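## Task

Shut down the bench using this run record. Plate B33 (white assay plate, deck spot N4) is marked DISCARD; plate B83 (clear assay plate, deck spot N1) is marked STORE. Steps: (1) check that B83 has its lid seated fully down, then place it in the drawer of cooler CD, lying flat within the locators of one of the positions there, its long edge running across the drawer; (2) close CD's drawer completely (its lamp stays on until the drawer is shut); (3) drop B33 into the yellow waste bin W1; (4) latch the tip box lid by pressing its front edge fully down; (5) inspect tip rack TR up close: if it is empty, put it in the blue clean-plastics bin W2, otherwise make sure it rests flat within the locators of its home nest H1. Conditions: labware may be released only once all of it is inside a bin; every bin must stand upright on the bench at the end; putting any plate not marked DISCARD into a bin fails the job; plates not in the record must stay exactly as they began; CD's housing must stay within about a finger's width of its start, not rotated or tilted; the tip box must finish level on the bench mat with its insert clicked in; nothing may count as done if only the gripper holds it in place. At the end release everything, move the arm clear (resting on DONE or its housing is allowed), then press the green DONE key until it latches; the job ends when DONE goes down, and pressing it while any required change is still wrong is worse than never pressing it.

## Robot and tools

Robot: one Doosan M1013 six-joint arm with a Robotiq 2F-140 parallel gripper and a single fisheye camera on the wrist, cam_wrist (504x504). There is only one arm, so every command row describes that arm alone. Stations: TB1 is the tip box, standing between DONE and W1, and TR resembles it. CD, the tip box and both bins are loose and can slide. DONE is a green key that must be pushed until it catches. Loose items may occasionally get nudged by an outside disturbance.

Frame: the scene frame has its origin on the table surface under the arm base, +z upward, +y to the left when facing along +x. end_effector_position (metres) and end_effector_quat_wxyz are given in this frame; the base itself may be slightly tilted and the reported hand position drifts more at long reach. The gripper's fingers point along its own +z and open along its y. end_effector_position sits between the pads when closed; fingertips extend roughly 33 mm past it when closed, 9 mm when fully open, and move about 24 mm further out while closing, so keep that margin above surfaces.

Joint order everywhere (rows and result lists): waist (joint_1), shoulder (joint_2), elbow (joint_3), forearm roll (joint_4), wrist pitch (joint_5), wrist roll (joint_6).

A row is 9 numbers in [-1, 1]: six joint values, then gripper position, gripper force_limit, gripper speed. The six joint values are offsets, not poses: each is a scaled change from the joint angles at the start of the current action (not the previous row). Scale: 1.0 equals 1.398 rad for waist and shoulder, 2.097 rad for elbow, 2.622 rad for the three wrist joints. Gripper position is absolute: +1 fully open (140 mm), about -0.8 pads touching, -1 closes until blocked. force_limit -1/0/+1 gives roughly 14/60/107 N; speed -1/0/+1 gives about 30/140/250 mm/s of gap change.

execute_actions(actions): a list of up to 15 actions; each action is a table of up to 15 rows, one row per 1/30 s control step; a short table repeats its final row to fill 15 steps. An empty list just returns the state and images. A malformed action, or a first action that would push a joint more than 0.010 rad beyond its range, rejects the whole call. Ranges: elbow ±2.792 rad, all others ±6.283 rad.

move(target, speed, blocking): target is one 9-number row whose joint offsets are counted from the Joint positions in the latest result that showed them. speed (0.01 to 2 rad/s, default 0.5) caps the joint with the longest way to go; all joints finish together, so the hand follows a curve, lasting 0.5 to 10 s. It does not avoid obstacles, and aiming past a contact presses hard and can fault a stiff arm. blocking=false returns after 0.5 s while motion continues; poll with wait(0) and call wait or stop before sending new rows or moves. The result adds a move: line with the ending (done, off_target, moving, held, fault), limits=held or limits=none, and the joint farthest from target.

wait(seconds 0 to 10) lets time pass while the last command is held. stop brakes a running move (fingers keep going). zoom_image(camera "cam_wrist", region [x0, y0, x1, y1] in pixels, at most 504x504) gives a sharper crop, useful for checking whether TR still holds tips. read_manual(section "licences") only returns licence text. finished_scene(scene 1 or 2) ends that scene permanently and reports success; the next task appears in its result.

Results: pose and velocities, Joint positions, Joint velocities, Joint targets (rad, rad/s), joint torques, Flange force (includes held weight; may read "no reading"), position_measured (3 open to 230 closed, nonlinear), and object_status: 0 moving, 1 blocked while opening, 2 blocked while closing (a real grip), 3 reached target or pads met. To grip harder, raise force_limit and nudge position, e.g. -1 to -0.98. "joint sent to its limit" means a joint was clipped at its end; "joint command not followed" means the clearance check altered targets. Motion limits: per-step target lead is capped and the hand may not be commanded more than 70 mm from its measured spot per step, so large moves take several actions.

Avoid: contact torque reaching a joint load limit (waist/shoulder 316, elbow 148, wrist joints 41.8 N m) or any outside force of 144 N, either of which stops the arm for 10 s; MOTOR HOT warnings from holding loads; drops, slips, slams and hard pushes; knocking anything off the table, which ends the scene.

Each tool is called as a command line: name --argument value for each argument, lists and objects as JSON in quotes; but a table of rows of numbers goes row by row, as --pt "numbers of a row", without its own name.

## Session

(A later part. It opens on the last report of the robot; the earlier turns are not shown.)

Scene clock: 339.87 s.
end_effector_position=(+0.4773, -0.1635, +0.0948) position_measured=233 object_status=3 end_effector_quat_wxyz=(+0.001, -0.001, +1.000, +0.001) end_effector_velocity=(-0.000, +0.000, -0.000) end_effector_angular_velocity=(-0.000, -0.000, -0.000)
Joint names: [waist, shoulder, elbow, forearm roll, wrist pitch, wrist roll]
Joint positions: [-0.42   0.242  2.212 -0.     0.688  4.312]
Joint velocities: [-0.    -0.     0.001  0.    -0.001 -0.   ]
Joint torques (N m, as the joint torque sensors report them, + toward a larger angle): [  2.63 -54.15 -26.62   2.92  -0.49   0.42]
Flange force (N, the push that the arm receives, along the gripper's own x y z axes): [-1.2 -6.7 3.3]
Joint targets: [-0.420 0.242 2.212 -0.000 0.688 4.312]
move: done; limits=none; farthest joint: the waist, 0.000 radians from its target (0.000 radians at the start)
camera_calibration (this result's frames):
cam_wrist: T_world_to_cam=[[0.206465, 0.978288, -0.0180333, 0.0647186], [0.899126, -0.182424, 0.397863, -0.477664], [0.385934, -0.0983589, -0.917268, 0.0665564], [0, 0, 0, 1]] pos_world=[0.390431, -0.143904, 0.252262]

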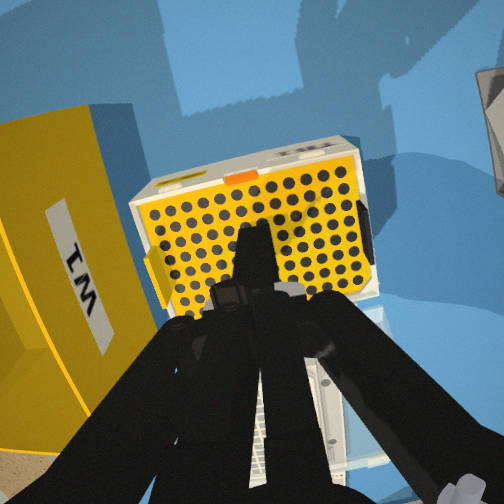

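move --target '[0,0.0046,0.0011,0,-0.0033,0,-1,0,0]' --speed 0.015

move --target '[0,0.0023,0.0006,0,-0.0017,0,-1,0,0]' --speed 0.01

Scene clock: 346.47 s.
end_effector_position=(+0.4774, -0.1635, +0.0907) position_measured=233 object_status=3 end_effector_quat_wxyz=(+0.001, -0.001, +1.000, +0.001) end_effector_velocity=(+0.000, +0.001, -0.001) end_effector_angular_velocity=(+0.001, +0.000, +0.000)
Joint names: [waist, shoulder, elbow, forearm roll, wrist pitch, wrist roll]
Joint positions: [-0.42   0.248  2.214 -0.     0.68   4.312]
Joint velocities: [ 0.001  0.001  0.     0.001 -0.001 -0.   ]
Joint torques (N m, as the joint torque sensors report them, + toward a larger angle): [  3.05 -55.24 -25.73   2.89  -0.3    0.54]
Flange force (N, the push that the arm receives, along the gripper's own x y z axes): [-2.5 -8.0 4.4]
Joint targets: [-0.420 0.248 2.214 -0.000 0.680 4.312]
move: done; limits=none; farthest joint: the waist, 0.000 radians from its target (0.000 radians at the start)
camera_calibration (this result's frames):
cam_wrist: T_world_to_cam=[[0.206462, 0.978289, -0.0180151, 0.0646476], [0.899156, -0.182436, 0.397787, -0.476118], [0.385864, -0.0983263, -0.917301, 0.0628681], [0, 0, 0, 1]] pos_world=[0.390499, -0.143924, 0.248227]

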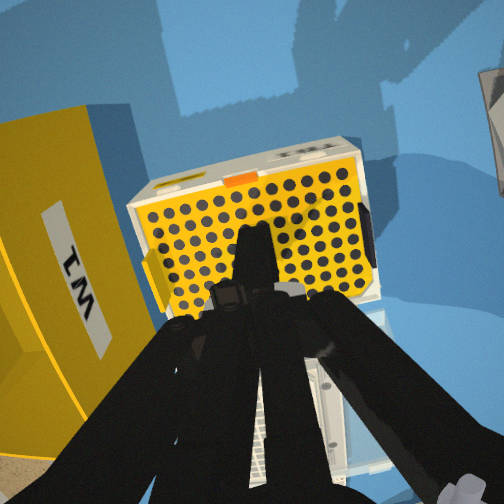

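Scene clock: 347.17 s.
end_effector_position=(+0.4773, -0.1635, +0.0887) position_measured=233 object_status=3 end_effector_quat_wxyz=(+0.001, -0.001, +1.000, +0.001) end_effector_velocity=(-0.000, +0.000, +0.001) end_effector_angular_velocity=(-0.001, -0.000, +0.001)
Joint names: [waist, shoulder, elbow, forearm roll, wrist pitch, wrist roll]
Joint positions: [-0.42   0.251  2.215 -0.     0.675  4.312]
Joint velocities: [ 0.    -0.002  0.001 -0.001  0.    -0.   ]
Joint torques (N m, as the joint torque sensors report them, + toward a larger angle): [  2.44 -54.97 -25.56   2.84  -0.39   0.66]
Flange force (N, the push that the arm receives, along the gripper's own x y z axes): [-2.4 -7.0 3.8]
Joint targets: [-0.420 0.251 2.215 -0.000 0.675 4.312]
move: done; limits=none; farthest joint: the waist, 0.000 radians from its target (0.000 radians at the start)
camera_calibration (this result's frames):
cam_wrist: T_world_to_cam=[[0.206461, 0.978289, -0.0180111, 0.0646024], [0.899162, -0.182438, 0.397774, -0.475286], [0.385852, -0.0983196, -0.917307, 0.0610004], [0, 0, 0, 1]] pos_world=[0.390484, -0.143913, 0.246176]

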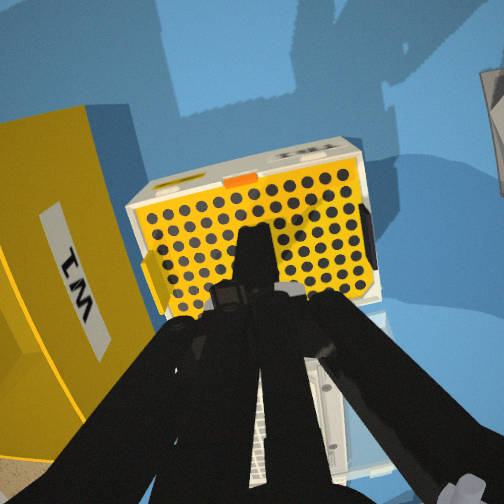

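move --target '[0,0.0017,0.0004,0,-0.0012,0,-1,0,0]' --speed 0.01

move --target '[0,0.0012,0.0003,0,-0.0009,0,-1,0,0]' --speed 0.01

Scene clock: 352.10 s.
end_effector_position=(+0.4773, -0.1635, +0.0872) position_measured=233 object_status=3 end_effector_quat_wxyz=(+0.000, -0.001, +1.000, +0.001) end_effector_velocity=(+0.000, -0.001, +0.000) end_effector_angular_velocity=(-0.001, -0.001, -0.000)
Joint names: [waist, shoulder, elbow, forearm roll, wrist pitch, wrist roll]
Joint positions: [-0.42   0.254  2.216 -0.     0.672  4.312]
Joint velocities: [-0.001  0.    -0.    -0.001 -0.001  0.   ]
Joint torques (N m, as the joint torque sensors report them, + toward a larger angle): [  3.64 -55.61 -25.48   2.9   -0.33   0.65]
Flange force (N, the push that the arm receives, along the gripper's own x y z axes): [-2.3 -9.9 5.1]
Joint targets: [-0.420 0.254 2.216 -0.000 0.672 4.312]
move: done; limits=none; farthest joint: the waist, 0.000 radians from its target (0.000 radians at the start)
camera_calibration (this result's frames):
cam_wrist: T_world_to_cam=[[0.206459, 0.97829, -0.0179975, 0.0645725], [0.899187, -0.182448, 0.397712, -0.474704], [0.385794, -0.0982943, -0.917334, 0.0596725], [0, 0, 0, 1]] pos_world=[0.390495, -0.143914, 0.244697]

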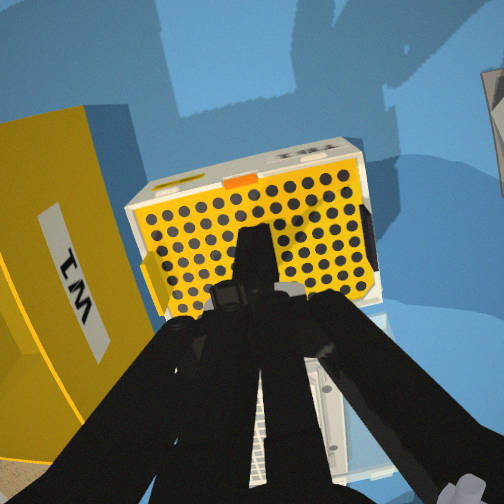

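Scene clock: 352.80 s.
end_effector_position=(+0.4774, -0.1635, +0.0861) position_measured=233 object_status=3 end_effector_quat_wxyz=(+0.001, -0.001, +1.000, +0.001) end_effector_velocity=(+0.000, +0.001, +0.000) end_effector_angular_velocity=(+0.001, -0.000, -0.000)
Joint names: [waist, shoulder, elbow, forearm roll, wrist pitch, wrist roll]
Joint positions: [-0.42   0.255  2.217 -0.     0.67   4.312]
Joint velocities: [ 0.001 -0.     0.     0.001 -0.    -0.   ]
Joint torques (N m, as the joint torque sensors report them, + toward a larger angle): [  3.14 -54.93 -25.41   2.86  -0.53   0.66]
Flange force (N, the push that the arm receives, along the gripper's own x y z axes): [-1.9 -8.5 3.6]
Joint targets: [-0.420 0.255 2.217 -0.000 0.670 4.312]
move: done; limits=none; farthest joint: the waist, 0.000 radians from its target (0.000 radians at the start)
camera_calibration (this result's frames):
cam_wrist: T_world_to_cam=[[0.20646, 0.978289, -0.0180069, 0.0645543], [0.899168, -0.18244, 0.39776, -0.47429], [0.385839, -0.0983126, -0.917313, 0.0586678], [0, 0, 0, 1]] pos_world=[0.390502, -0.143915, 0.243633]

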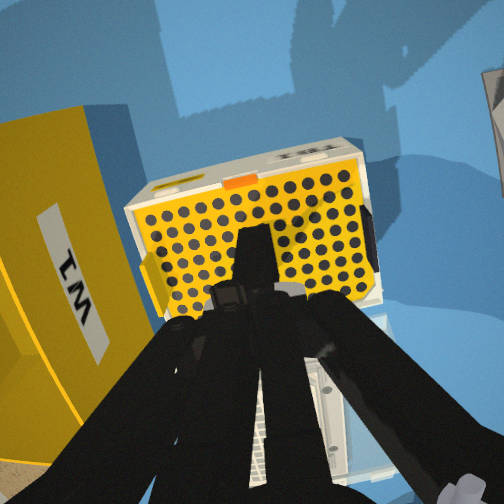

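move --target '[0,0.0017,0.0004,0,-0.0012,0,-1,0,0]' --speed 0.01

move --target '[0,0.0012,0.0003,0,-0.0009,0,-1,0,0]' --speed 0.01

move --target '[0,0.0012,0.0003,0,-0.0009,0,-1,0,0]' --speed 0.01

Scene clock: 358.67 s.
end_effector_position=(+0.4774, -0.1635, +0.0848) position_measured=233 object_status=3 end_effector_quat_wxyz=(+0.001, -0.001, +1.000, +0.001) end_effector_velocity=(-0.001, -0.000, -0.000) end_effector_angular_velocity=(-0.000, +0.000, +0.000)
Joint names: [waist, shoulder, elbow, forearm roll, wrist pitch, wrist roll]
Joint positions: [-0.42   0.257  2.218 -0.     0.667  4.312]
Joint velocities: [-0.     0.     0.001 -0.001 -0.001 -0.   ]
Joint torques (N m, as the joint torque sensors report them, + toward a larger angle): [  1.95 -12.82  -7.72   2.81  -7.2    0.66]
Flange force (N, the push that the arm receives, along the gripper's own x y z axes): [13.6 -0.4 -88.8]
Joint targets: [-0.420 0.258 2.218 -0.000 0.667 4.312]
move: done; limits=none; farthest joint: the waist, 0.000 radians from its target (0.000 radians at the start)
camera_calibration (this result's frames):
cam_wrist: T_world_to_cam=[[0.206461, 0.978289, -0.0180312, 0.0645392], [0.899119, -0.18242, 0.39788, -0.473787], [0.385952, -0.0983591, -0.91726, 0.0573344], [0, 0, 0, 1]] pos_world=[0.390538, -0.143927, 0.242265]

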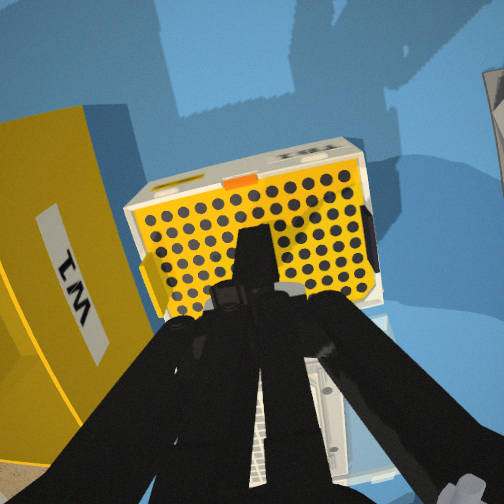

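Scene clock: 369.03 s.
end_effector_position=(+0.4775, -0.1636, +0.0852) position_measured=233 object_status=3 end_effector_quat_wxyz=(+0.000, -0.001, +1.000, +0.001) end_effector_velocity=(-0.001, +0.001, -0.001) end_effector_angular_velocity=(+0.000, +0.001, +0.000)
Joint names: [waist, shoulder, elbow, forearm roll, wrist pitch, wrist roll]
Joint positions: [-0.42   0.257  2.217 -0.     0.669  4.312]
Joint velocities: [ 0.    -0.     0.002 -0.    -0.001  0.   ]
Joint torques (N m, as the joint torque sensors report them, + toward a larger angle): [  2.51 -33.93 -17.11   2.75  -4.5    0.46]
Flange force (N, the push that the arm receives, along the gripper's own x y z axes): [6.3 -3.9 -43.4]
Joint targets: [-0.420 0.257 2.217 -0.000 0.669 4.312]
FORCE FAULT: contact force on the arm reached its limit, and the arm stopped for 10 seconds. The contact can be on any part of the arm, not only on its tool. That time counts as 20 of the actions that you can send in this scene. The arm's remaining commands of this call were not run. The arm holds still and accepts commands again. Move the arm away from the contact; if what it grips holds it there, let go first. Pushing or pulling that hard again can fault the arm again.
move: fault; limits=none; farthest joint: the wrist pitch, 0.004 radians from its target (0.002 radians at the start)
camera_calibration (this result's frames):
cam_wrist: T_world_to_cam=[[0.206444, 0.978295, -0.0178557, 0.0645498], [0.89946, -0.182561, 0.397044, -0.474097], [0.385166, -0.098028, -0.917626, 0.0581306], [0, 0, 0, 1]] pos_world=[0.390715, -0.144002, 0.242732]

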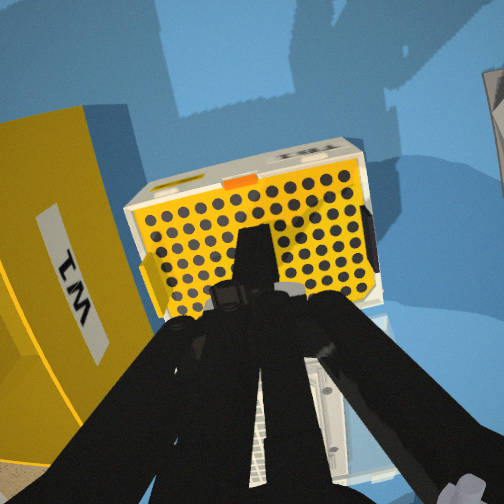

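not run: a fault stop came before this call.

move --target '[0,-0.1123,-0.0415,0,0.0923,0,-1,0,0]' --speed 0.3

move --target '[0.063,0.1295,-0.1095,0,0.0187,0.0336,-1,0,0]' --speed 0.3

move --target '[0,0.0415,0.02,0,-0.038,0,-1,0,0]' --speed 0.15

move --target '[-0.051,-0.111,0.103,0,-0.023,-0.027,-1,0,0]' --speed 0.08

Scene clock: 381.43 s.
end_effector_position=(+0.4780, -0.1641, +0.1991) position_measured=233 object_status=3 end_effector_quat_wxyz=(+0.001, -0.001, +1.000, +0.001) end_effector_velocity=(+0.000, +0.001, -0.000) end_effector_angular_velocity=(+0.001, -0.000, +0.000)
Joint names: [waist, shoulder, elbow, forearm roll, wrist pitch, wrist roll]
Joint positions: [-0.42   0.1    2.13  -0.     0.911  4.312]
Joint velocities: [ 0.001  0.001 -0.     0.001 -0.     0.   ]
Joint torques (N m, as the joint torque sensors report them, + toward a larger angle): [  3.51 -48.17 -32.25   3.63  -0.45   0.54]
Flange force (N, the push that the arm receives, along the gripper's own x y z axes): [-5.5 -10.2 4.3]
Joint targets: [-0.420 0.100 2.130 -0.000 0.911 4.312]
move: done; limits=none; farthest joint: the waist, 0.000 radians from its target (0.000 radians at the start)
camera_calibration (this result's frames):
cam_wrist: T_world_to_cam=[[0.206537, 0.978268, -0.0182965, 0.0670074], [0.89871, -0.182281, 0.398866, -0.519894], [0.386862, -0.0988239, -0.916827, 0.161264], [0, 0, 0, 1]] pos_world=[0.391008, -0.144381, 0.356446]

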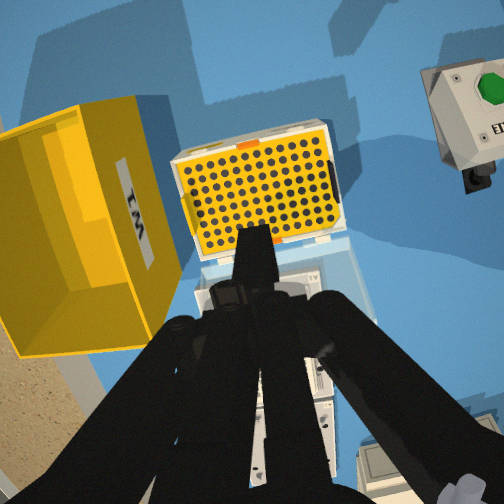

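Scene clock: 382.60 s.
end_effector_position=(+0.6106, -0.1599, +0.1999) position_measured=233 object_status=3 end_effector_quat_wxyz=(+0.001, -0.001, +1.000, +0.001) end_effector_velocity=(+0.001, +0.000, +0.000) end_effector_angular_velocity=(+0.000, -0.001, +0.000)
Joint names: [waist, shoulder, elbow, forearm roll, wrist pitch, wrist roll]
Joint positions: [-0.332  0.281  1.9   -0.     0.96   4.4  ]
Joint velocities: [ 0.001 -0.    -0.001  0.001 -0.     0.   ]
Joint torques (N m, as the joint torque sensors report them, + toward a larger angle): [  3.31 -65.56 -33.77   3.8   -0.34   0.58]
Flange force (N, the push that the arm receives, along the gripper's own x y z axes): [-2.2 -6.5 1.3]
Joint targets: [-0.332 0.281 1.900 -0.000 0.960 4.400]
move: done; limits=none; farthest joint: the wrist roll, 0.001 radians from its target (0.089 radians at the start)
camera_calibration (this result's frames):
cam_wrist: T_world_to_cam=[[0.206545, 0.978268, -0.0181776, 0.0354992], [0.898844, -0.182371, 0.398522, -0.638604], [0.386546, -0.0986515, -0.916979, 0.111385], [0, 0, 0, 1]] pos_world=[0.523618, -0.140202, 0.357281]

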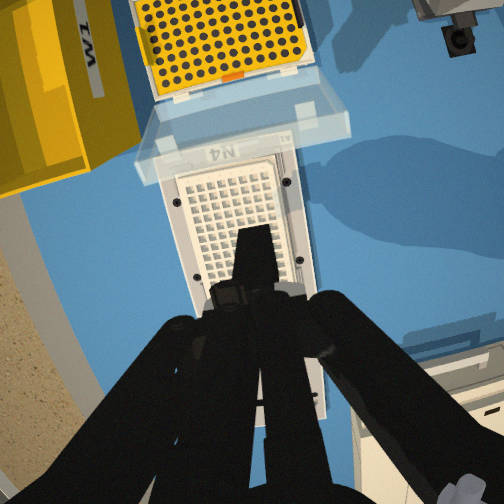

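Scene clock: 383.60 s.
end_effector_position=(+0.6105, -0.1597, +0.1448) position_measured=233 object_status=3 end_effector_quat_wxyz=(+0.001, -0.001, +1.000, +0.001) end_effector_velocity=(-0.000, +0.000, -0.000) end_effector_angular_velocity=(-0.000, +0.000, +0.000)
Joint names: [waist, shoulder, elbow, forearm roll, wrist pitch, wrist roll]
Joint positions: [-0.332  0.339  1.942 -0.     0.86   4.4  ]
Joint velocities: [ 0.    -0.     0.001 -0.    -0.001 -0.   ]
Joint torques (N m, as the joint torque sensors report them, + toward a larger angle): [  2.74 -68.98 -31.37   3.53  -0.47   0.62]
Flange force (N, the push that the arm receives, along the gripper's own x y z axes): [-2.5 -5.8 2.0]
Joint targets: [-0.332 0.339 1.942 -0.000 0.860 4.400]
move: done; limits=none; farthest joint: the waist, 0.000 radians from its target (0.000 radians at the start)
camera_calibration (this result's frames):
cam_wrist: T_world_to_cam=[[0.206507, 0.978277, -0.0181251, 0.0343856], [0.898969, -0.182387, 0.398233, -0.616631], [0.386277, -0.0985318, -0.917105, 0.0611317], [0, 0, 0, 1]] pos_world=[0.523617, -0.140081, 0.30225]

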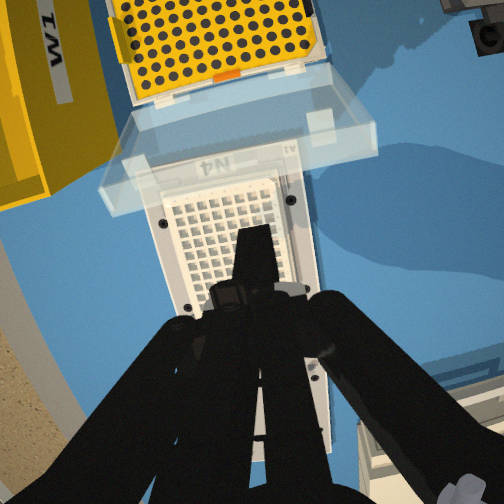

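Scene clock: 386.60 s.
end_effector_position=(+0.4900, -0.1596, +0.1444) position_measured=233 object_status=3 end_effector_quat_wxyz=(+0.000, -0.001, +1.000, +0.001) end_effector_velocity=(-0.000, -0.000, +0.000) end_effector_angular_velocity=(-0.000, +0.000, +0.000)
Joint names: [waist, shoulder, elbow, forearm roll, wrist pitch, wrist roll]
Joint positions: [-0.403  0.184  2.158 -0.     0.8    4.329]
Joint velocities: [ 0.    -0.     0.    -0.001  0.     0.   ]
Joint torques (N m, as the joint torque sensors report them, + toward a larger angle): [  2.78 -52.43 -28.74   3.28  -0.53   0.59]
Flange force (N, the push that the arm receives, along the gripper's own x y z axes): [-4.9 -8.3 3.1]
Joint targets: [-0.403 0.184 2.158 -0.000 0.800 4.329]
move: done; limits=none; farthest joint: the waist, 0.000 radians from its target (0.071 radians at the start)
camera_calibration (this result's frames):
cam_wrist: T_world_to_cam=[[0.206995, 0.978176, -0.0180392, 0.058908], [0.899078, -0.182922, 0.397742, -0.50818], [0.385761, -0.0985492, -0.91732, 0.107638], [0, 0, 0, 1]] pos_world=[0.403177, -0.139972, 0.301925]

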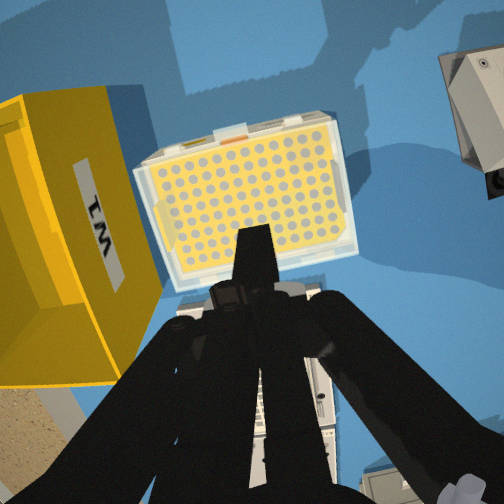

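move --target '[-0.027,-0.0005,0.0466,0,-0.037,-0.015,0.15,0,0]' --speed 0.1

Scene clock: 393.77 s.
end_effector_position=(+0.4471, -0.1616, +0.1075) position_measured=110 object_status=3 end_effector_quat_wxyz=(+0.000, -0.002, +1.000, +0.001) end_effector_velocity=(-0.000, +0.000, +0.000) end_effector_angular_velocity=(+0.000, -0.002, -0.001)
Joint names: [waist, shoulder, elbow, forearm roll, wrist pitch, wrist roll]
Joint positions: [-0.441  0.183  2.256 -0.     0.703  4.29 ]
Joint velocities: [-0.    -0.002  0.001  0.001 -0.001 -0.   ]
Joint torques (N m, as the joint torque sensors report them, + toward a larger angle): [  3.31 -48.88 -26.29   2.95  -0.32   0.55]
Flange force (N, the push that the arm receives, along the gripper's own x y z axes): [-1.7 -8.9 3.7]
Joint targets: [-0.441 0.183 2.256 -0.000 0.703 4.289]
move: done; limits=none; farthest joint: the waist, 0.000 radians from its target (0.037 radians at the start)
camera_calibration (this result's frames):
cam_wrist: T_world_to_cam=[[0.205433, 0.978505, -0.0180032, 0.0698244], [0.899373, -0.181502, 0.397725, -0.45518], [0.385909, -0.0978977, -0.917328, 0.0901256], [0, 0, 0, 1]] pos_world=[0.360252, -0.142117, 0.264969]

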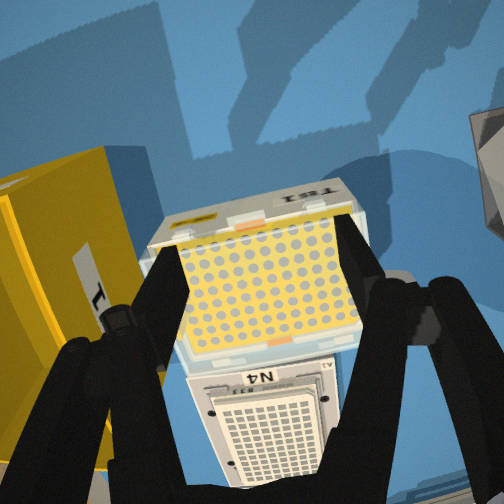

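move --target '[0,0.0046,0.0013,0,-0.0035,0,0.15,0,0]' --speed 0.01

Scene clock: 399.50 s.
end_effector_position=(+0.4471, -0.1616, +0.1035) position_measured=110 object_status=3 end_effector_quat_wxyz=(+0.001, -0.002, +1.000, +0.001) end_effector_velocity=(-0.001, +0.000, -0.001) end_effector_angular_velocity=(+0.001, +0.002, -0.000)
Joint names: [waist, shoulder, elbow, forearm roll, wrist pitch, wrist roll]
Joint positions: [-0.441  0.19   2.258 -0.     0.694  4.289]
Joint velocities: [-0.001  0.     0.002  0.    -0.001 -0.001]
Joint torques (N m, as the joint torque sensors report them, + toward a larger angle): [  2.26 -50.06 -25.99   3.06  -0.46   0.53]
Flange force (N, the push that the arm receives, along the gripper's own x y z axes): [-3.9 -7.3 5.5]
Joint targets: [-0.441 0.190 2.258 -0.000 0.694 4.290]
move: done; limits=none; farthest joint: the wrist roll, 0.001 radians from its target (0.001 radians at the start)
camera_calibration (this result's frames):
cam_wrist: T_world_to_cam=[[0.205433, 0.978506, -0.018005, 0.0697521], [0.899365, -0.181499, 0.397744, -0.453584], [0.385926, -0.0979028, -0.91732, 0.0864255], [0, 0, 0, 1]] pos_world=[0.360254, -0.142117, 0.260946]

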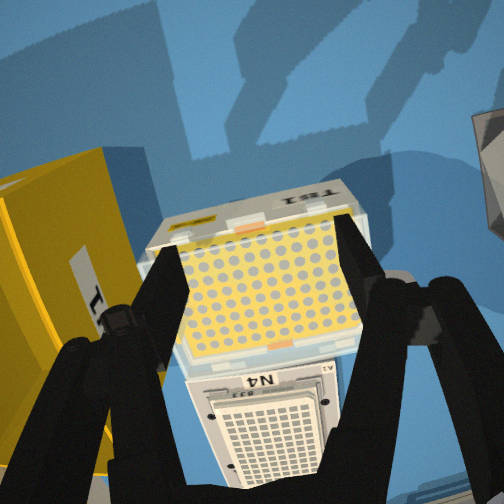

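move --target '[0,0.0023,0.0007,0,-0.0018,0,0.15,0,0]' --speed 0.01

Scene clock: 404.27 s.
end_effector_position=(+0.4471, -0.1616, +0.1014) position_measured=110 object_status=3 end_effector_quat_wxyz=(+0.001, -0.002, +1.000, +0.001) end_effector_velocity=(+0.002, -0.001, +0.002) end_effector_angular_velocity=(-0.002, -0.004, +0.001)
Joint names: [waist, shoulder, elbow, forearm roll, wrist pitch, wrist roll]
Joint positions: [-0.441  0.193  2.26  -0.     0.689  4.29 ]
Joint velocities: [ 0.    -0.002 -0.002 -0.001 -0.001  0.   ]
Joint torques (N m, as the joint torque sensors report them, + toward a larger angle): [  2.48 -50.31 -25.75   2.92  -0.4    0.59]
Flange force (N, the push that the arm receives, along the gripper's own x y z axes): [-3.8 -8.0 4.5]
Joint targets: [-0.441 0.193 2.260 -0.000 0.689 4.289]
move: done; limits=none; farthest joint: the wrist roll, 0.001 radians from its target (0.001 radians at the start)
camera_calibration (this result's frames):
cam_wrist: T_world_to_cam=[[0.205432, 0.978506, -0.0180123, 0.0696953], [0.899351, -0.181491, 0.39778, -0.45273], [0.385961, -0.0979159, -0.917304, 0.0845491], [0, 0, 0, 1]] pos_world=[0.360213, -0.142085, 0.258899]

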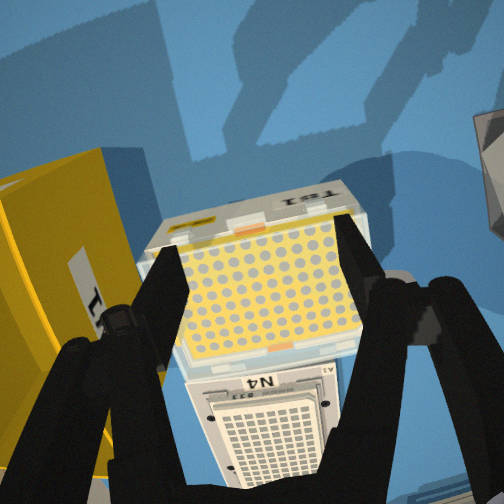

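move --target '[0,0.0017,0.0005,0,-0.0013,0,0.15,0,0]' --speed 0.01

Scene clock: 407.33 s.
end_effector_position=(+0.4471, -0.1616, +0.0999) position_measured=110 object_status=3 end_effector_quat_wxyz=(+0.001, -0.002, +1.000, +0.001) end_effector_velocity=(-0.001, +0.000, +0.000) end_effector_angular_velocity=(-0.000, -0.000, +0.000)
Joint names: [waist, shoulder, elbow, forearm roll, wrist pitch, wrist roll]
Joint positions: [-0.441  0.195  2.261 -0.     0.686  4.29 ]
Joint velocities: [ 0.    -0.002  0.001  0.    -0.    -0.   ]
Joint torques (N m, as the joint torque sensors report them, + toward a larger angle): [  3.42 -47.33 -24.49   3.18  -0.71   0.32]
Flange force (N, the push that the arm receives, along the gripper's own x y z axes): [-1.3 -8.6 -1.3]
Joint targets: [-0.441 0.195 2.261 -0.000 0.686 4.290]
move: done; limits=none; farthest joint: the waist, 0.000 radians from its target (0.000 radians at the start)
camera_calibration (this result's frames):
cam_wrist: T_world_to_cam=[[0.205447, 0.978502, -0.0180132, 0.0696593], [0.899345, -0.181504, 0.397788, -0.452114], [0.385967, -0.0979243, -0.917301, 0.0831994], [0, 0, 0, 1]] pos_world=[0.360183, -0.142075, 0.257419]

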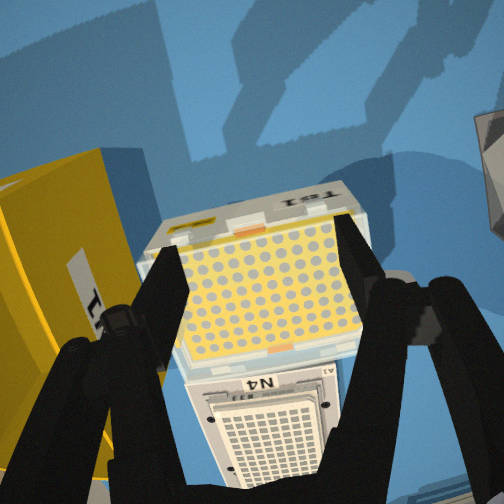

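move --target '[0,0.0014,0.0004,0,-0.0011,0,0.15,0,0]' --speed 0.01

Scene clock: 410.20 s.
end_effector_position=(+0.4471, -0.1616, +0.0988) position_measured=110 object_status=3 end_effector_quat_wxyz=(+0.001, -0.002, +1.000, +0.001) end_effector_velocity=(-0.001, -0.000, -0.000) end_effector_angular_velocity=(+0.001, +0.001, -0.001)
Joint names: [waist, shoulder, elbow, forearm roll, wrist pitch, wrist roll]
Joint positions: [-0.441  0.197  2.262 -0.     0.683  4.29 ]
Joint velocities: [-0.001  0.001  0.001  0.     0.    -0.   ]
Joint torques (N m, as the joint torque sensors report them, + toward a larger angle): [ 3.38 -0.33 -3.89  3.49 -8.57  0.65]
Flange force (N, the push that the arm receives, along the gripper's own x y z axes): [19.9 -1.9 -109.1]
Joint targets: [-0.441 0.197 2.262 -0.000 0.683 4.290]
move: done; limits=none; farthest joint: the waist, 0.000 radians from its target (0.000 radians at the start)
camera_calibration (this result's frames):
cam_wrist: T_world_to_cam=[[0.205435, 0.978504, -0.018067, 0.0696532], [0.899254, -0.181448, 0.398019, -0.4517], [0.386185, -0.098014, -0.917199, 0.0820244], [0, 0, 0, 1]] pos_world=[0.360207, -0.142076, 0.256276]

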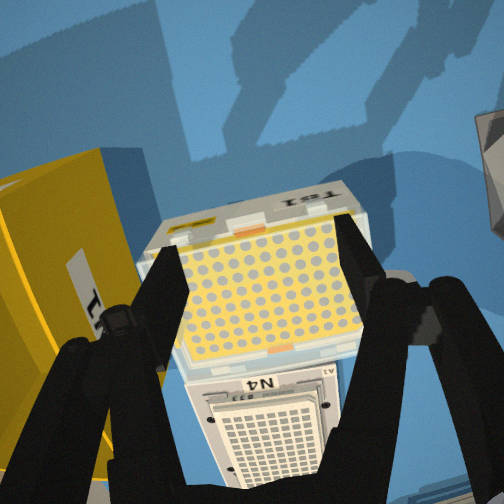

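move --target '[0,-0.046,-0.013,0,0.035,0,0.6,0,0]' --speed 0.15

zoom_image --camera "cam_wrist" --region '[120,130,400,360]'

move --target '[0.0658,0.2253,-0.1695,0,0.015,0.034,0.6,0,0]' --speed 0.4

Scene clock: 418.13 s.
end_effector_position=(+0.4460, -0.1612, +0.1394) position_measured=53 object_status=3 end_effector_quat_wxyz=(+0.001, -0.002, +1.000, +0.001) end_effector_velocity=(-0.000, +0.001, -0.000) end_effector_angular_velocity=(+0.001, +0.001, +0.000)
Joint names: [waist, shoulder, elbow, forearm roll, wrist pitch, wrist roll]
Joint positions: [-0.441  0.133  2.234 -0.     0.774  4.29 ]
Joint velocities: [ 0.001  0.     0.001  0.001  0.    -0.   ]
Joint torques (N m, as the joint torque sensors report them, + toward a larger angle): [  2.01 -46.06 -28.92   3.2   -0.46   0.72]
Flange force (N, the push that the arm receives, along the gripper's own x y z axes): [-2.3 -6.7 3.5]
Joint targets: [-0.441 0.133 2.234 -0.000 0.774 4.290]
move: done; limits=none; farthest joint: the waist, 0.000 radians from its target (0.000 radians at the start)
camera_calibration (this result's frames):
cam_wrist: T_world_to_cam=[[0.205456, 0.9785, -0.0180454, 0.0702046], [0.899326, -0.181495, 0.397834, -0.466754], [0.386006, -0.097966, -0.91728, 0.119846], [0, 0, 0, 1]] pos_world=[0.359079, -0.141668, 0.29689]

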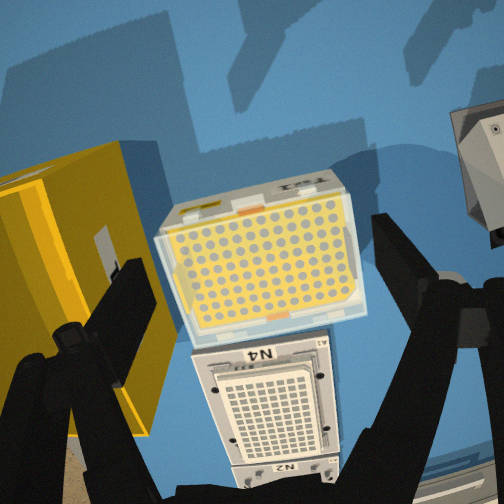

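Region (120, 130, 400, 360) of cam_wrist's 504x504 image, scaled by 1.800, with more detail than that image has; it fills the top 414 rows of this view, and the rest is white.

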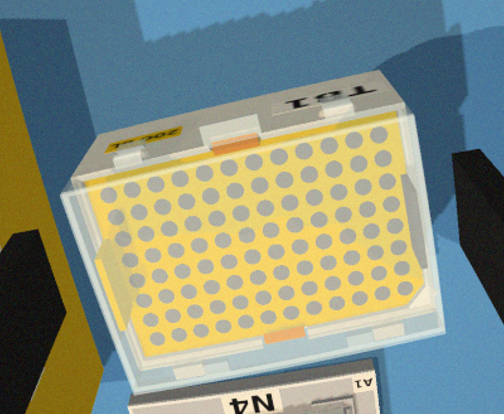

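Scene clock: 419.47 s.
end_effector_position=(+0.6507, -0.1846, +0.1001) position_measured=53 object_status=3 end_effector_quat_wxyz=(+0.001, -0.003, +1.000, +0.001) end_effector_velocity=(-0.000, +0.001, -0.000) end_effector_angular_velocity=(+0.000, +0.001, +0.000)
Joint names: [waist, shoulder, elbow, forearm roll, wrist pitch, wrist roll]
Joint positions: [-0.349  0.448  1.879 -0.     0.814  4.379]
Joint velocities: [0.001 0.    0.    0.    0.    0.   ]
Joint torques (N m, as the joint torque sensors report them, + toward a larger angle): [  2.9  -78.4  -29.19   3.35  -0.37   0.54]
Flange force (N, the push that the arm receives, along the gripper's own x y z axes): [-4.6 -6.2 2.7]
Joint targets: [-0.349 0.448 1.879 -0.000 0.814 4.379]
move: done; limits=none; farthest joint: the wrist roll, 0.001 radians from its target (0.090 radians at the start)
camera_calibration (this result's frames):
cam_wrist: T_world_to_cam=[[0.202683, 0.979075, -0.0182182, 0.0522685], [0.899383, -0.178763, 0.398941, -0.639186], [0.387336, -0.0972438, -0.916796, 0.00169256], [0, 0, 0, 1]] pos_world=[0.563623, -0.165273, 0.257502]

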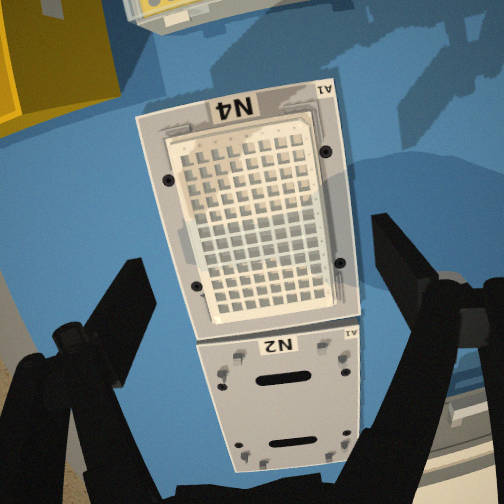

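move --target '[-0.001,0.0472,0.0116,0,-0.0338,0.005,0.6,0,0]' --speed 0.08

move --target '[0,0,0,0,0,0,-1,-0.4,-0.7]'

move --target '[0,-0.15,-0.03,0,0.104,0,-1,-0.4,-0.7]' --speed 0.25

move --target '[-0.227,-0.086,0.0894,0,-0.026,-0.125,-1,-0.4,-0.7]' --speed 0.4

Scene clock: 430.73 s.
end_effector_position=(+0.6500, -0.1853, +0.0461) position_measured=53 object_status=3 end_effector_quat_wxyz=(+0.000, +0.004, +1.000, +0.001) end_effector_velocity=(+0.000, +0.000, +0.000) end_effector_angular_velocity=(-0.001, -0.001, +0.001)
Joint names: [waist, shoulder, elbow, forearm roll, wrist pitch, wrist roll]
Joint positions: [-0.351  0.514  1.903 -0.     0.725  4.392]
Joint velocities: [ 0.001 -0.     0.    -0.001 -0.001 -0.   ]
Joint torques (N m, as the joint torque sensors report them, + toward a larger angle): [  2.71 -80.09 -27.14   3.04  -0.29   0.53]
Flange force (N, the push that the arm receives, along the gripper's own x y z axes): [-1.4 -5.0 1.1]
Joint targets: [-0.351 0.514 1.903 -0.000 0.725 4.392]
move: done; limits=none; farthest joint: the waist, 0.000 radians from its target (0.001 radians at the start)
camera_calibration (this result's frames):
cam_wrist: T_world_to_cam=[[0.216805, 0.976049, -0.0179852, 0.0422998], [0.897341, -0.192, 0.397385, -0.618181], [0.384414, -0.102294, -0.917476, -0.0466235], [0, 0, 0, 1]] pos_world=[0.563472, -0.164747, 0.203641]

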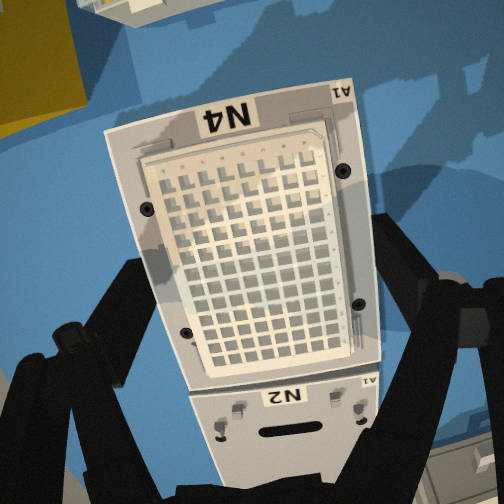

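Scene clock: 431.43 s.
end_effector_position=(+0.6500, -0.1854, +0.0461) position_measured=104 object_status=0 end_effector_quat_wxyz=(+0.000, +0.004, +1.000, +0.001) end_effector_velocity=(+0.000, +0.000, -0.000) end_effector_angular_velocity=(+0.000, -0.000, +0.001)
Joint names: [waist, shoulder, elbow, forearm roll, wrist pitch, wrist roll]
Joint positions: [-0.351  0.514  1.903 -0.001  0.725  4.392]
Joint velocities: [ 0.001  0.001 -0.     0.    -0.001  0.   ]
Joint torques (N m, as the joint torque sensors report them, + toward a larger angle): [ 15.03 -59.9  -15.11   7.6   -0.06   0.44]
Flange force (N, the push that the arm receives, along the gripper's own x y z axes): [2.5 -22.7 -28.4]
Joint targets: [-0.351 0.514 1.903 -0.000 0.725 4.392]
move: done; limits=none; farthest joint: the forearm roll, 0.001 radians from its target (0.000 radians at the start)
camera_calibration (this result's frames):
cam_wrist: T_world_to_cam=[[0.216769, 0.976055, -0.0181215, 0.0424437], [0.897328, -0.191906, 0.39746, -0.618177], [0.384465, -0.102418, -0.917441, -0.0466973], [0, 0, 0, 1]] pos_world=[0.56346, -0.164842, 0.203627]

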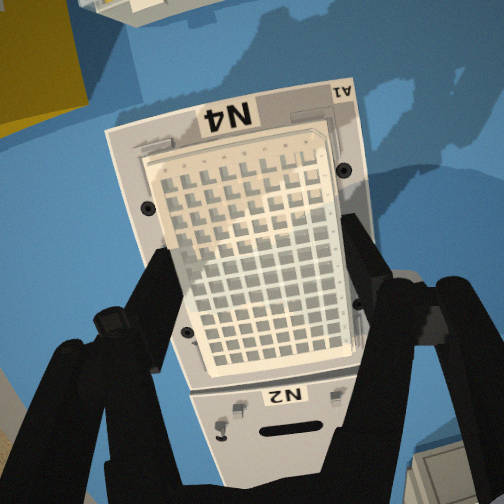

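Scene clock: 432.90 s.
end_effector_position=(+0.6308, -0.1792, +0.2129) position_measured=105 object_status=2 end_effector_quat_wxyz=(+0.000, +0.004, +1.000, +0.001) end_effector_velocity=(-0.001, +0.000, -0.000) end_effector_angular_velocity=(+0.002, +0.003, -0.000)
Joint names: [waist, shoulder, elbow, forearm roll, wrist pitch, wrist roll]
Joint positions: [-0.351  0.304  1.84  -0.001  0.998  4.392]
Joint velocities: [ 0.     0.001 -0.     0.001  0.003  0.   ]
Joint torques (N m, as the joint torque sensors report them, + toward a larger angle): [  2.49 -69.63 -35.21   3.93  -0.36   0.52]
Flange force (N, the push that the arm receives, along the gripper's own x y z axes): [-4.1 -6.0 3.8]
Joint targets: [-0.351 0.304 1.840 -0.001 0.998 4.392]
move: done; limits=none; farthest joint: the waist, 0.000 radians from its target (0.000 radians at the start)
camera_calibration (this result's frames):
cam_wrist: T_world_to_cam=[[0.216872, 0.97603, -0.0182066, 0.0435532], [0.897343, -0.191974, 0.397394, -0.666035], [0.384373, -0.102521, -0.917467, 0.114356], [0, 0, 0, 1]] pos_world=[0.544261, -0.158647, 0.370389]

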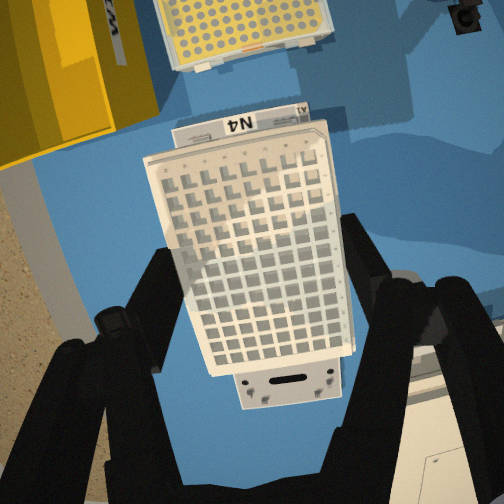

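Scene clock: 434.13 s.
end_effector_position=(+0.4689, -0.3109, +0.1996) position_measured=105 object_status=2 end_effector_quat_wxyz=(+0.001, -0.001, +1.000, +0.001) end_effector_velocity=(-0.000, +0.000, +0.001) end_effector_angular_velocity=(+0.001, -0.002, -0.002)
Joint names: [waist, shoulder, elbow, forearm roll, wrist pitch, wrist roll]
Joint positions: [-0.668  0.184  2.028 -0.001  0.93   4.064]
Joint velocities: [-0.001 -0.002  0.     0.002  0.001 -0.001]
Joint torques (N m, as the joint torque sensors report them, + toward a larger angle): [  2.04 -56.26 -33.     3.81  -0.24   0.6 ]
Flange force (N, the push that the arm receives, along the gripper's own x y z axes): [-2.3 -6.8 2.8]
Joint targets: [-0.668 0.184 2.028 -0.001 0.930 4.064]
move: done; limits=none; farthest joint: the waist, 0.000 radians from its target (0.318 radians at the start)
camera_calibration (this result's frames):
cam_wrist: T_world_to_cam=[[0.206744, 0.978222, -0.0183938, 0.212413], [0.899012, -0.182518, 0.398077, -0.538688], [0.38605, -0.0988362, -0.917168, 0.151206], [0, 0, 0, 1]] pos_world=[0.381999, -0.291162, 0.357027]

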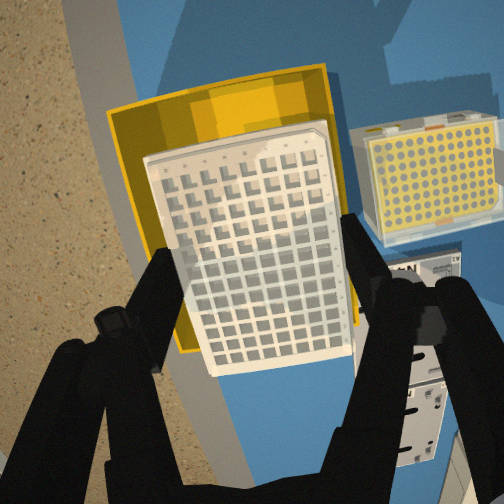

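move --target '[-0.0086,0.007,-0.006,0,0.001,-0.004,-1,-0.4,-0.7]' --speed 0.05

move --target '[0,0.051,0.023,0,-0.0455,0,-1,-0.4,-0.7]' --speed 0.1

Scene clock: 443.27 s.
end_effector_position=(+0.4706, -0.3207, +0.1997) position_measured=105 object_status=2 end_effector_quat_wxyz=(+0.001, -0.000, +1.000, +0.001) end_effector_velocity=(-0.000, +0.000, -0.000) end_effector_angular_velocity=(+0.001, -0.000, -0.001)
Joint names: [waist, shoulder, elbow, forearm roll, wrist pitch, wrist roll]
Joint positions: [-0.68   0.194  2.015 -0.001  0.932  4.054]
Joint velocities: [-0.001 -0.     0.001  0.002  0.    -0.001]
Joint torques (N m, as the joint torque sensors report them, + toward a larger angle): [  2.97 -56.27 -33.3    3.79  -0.39   0.56]
Flange force (N, the push that the arm receives, along the gripper's own x y z axes): [-0.1 -7.2 2.4]
Joint targets: [-0.680 0.194 2.015 -0.001 0.932 4.054]
move: done; limits=none; farthest joint: the waist, 0.000 radians from its target (0.012 radians at the start)
camera_calibration (this result's frames):
cam_wrist: T_world_to_cam=[[0.208273, 0.977897, -0.0184377, 0.220857], [0.898663, -0.183889, 0.398233, -0.542388], [0.38604, -0.0995104, -0.917099, 0.149437], [0, 0, 0, 1]] pos_world=[0.383737, -0.300845, 0.357118]

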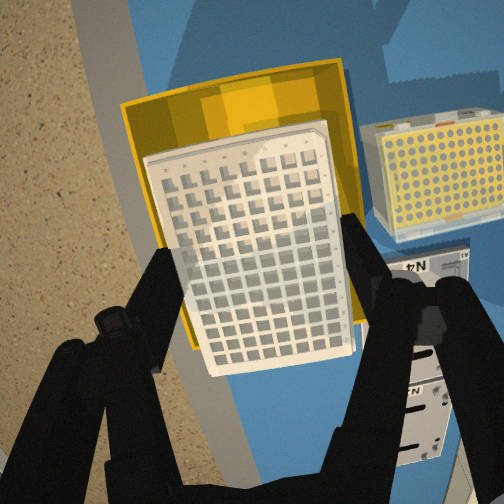

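Scene clock: 444.77 s.
end_effector_position=(+0.4707, -0.3206, +0.1385) position_measured=105 object_status=2 end_effector_quat_wxyz=(+0.001, -0.000, +1.000, +0.001) end_effector_velocity=(-0.000, +0.001, -0.000) end_effector_angular_velocity=(+0.001, -0.001, -0.001)
Joint names: [waist, shoulder, elbow, forearm roll, wrist pitch, wrist roll]
Joint positions: [-0.68   0.265  2.064 -0.001  0.813  4.054]
Joint velocities: [ 0.    -0.     0.001  0.001 -0.001  0.   ]
Joint torques (N m, as the joint torque sensors report them, + toward a larger angle): [  3.26 -60.71 -30.06   3.36  -0.78   0.55]
Flange force (N, the push that the arm receives, along the gripper's own x y z axes): [-0.5 -8.1 2.3]
Joint targets: [-0.680 0.265 2.064 -0.001 0.813 4.054]
move: done; limits=none; farthest joint: the waist, 0.000 radians from its target (0.000 radians at the start)
camera_calibration (this result's frames):
cam_wrist: T_world_to_cam=[[0.208224, 0.97791, -0.0182982, 0.219635], [0.898737, -0.183918, 0.398052, -0.518135], [0.385894, -0.0993292, -0.91718, 0.0934246], [0, 0, 0, 1]] pos_world=[0.383883, -0.300797, 0.295951]

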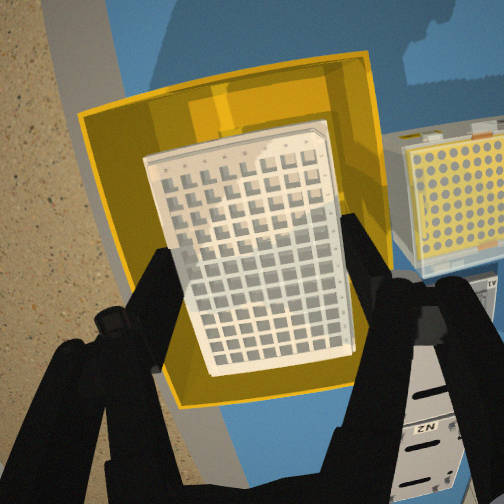

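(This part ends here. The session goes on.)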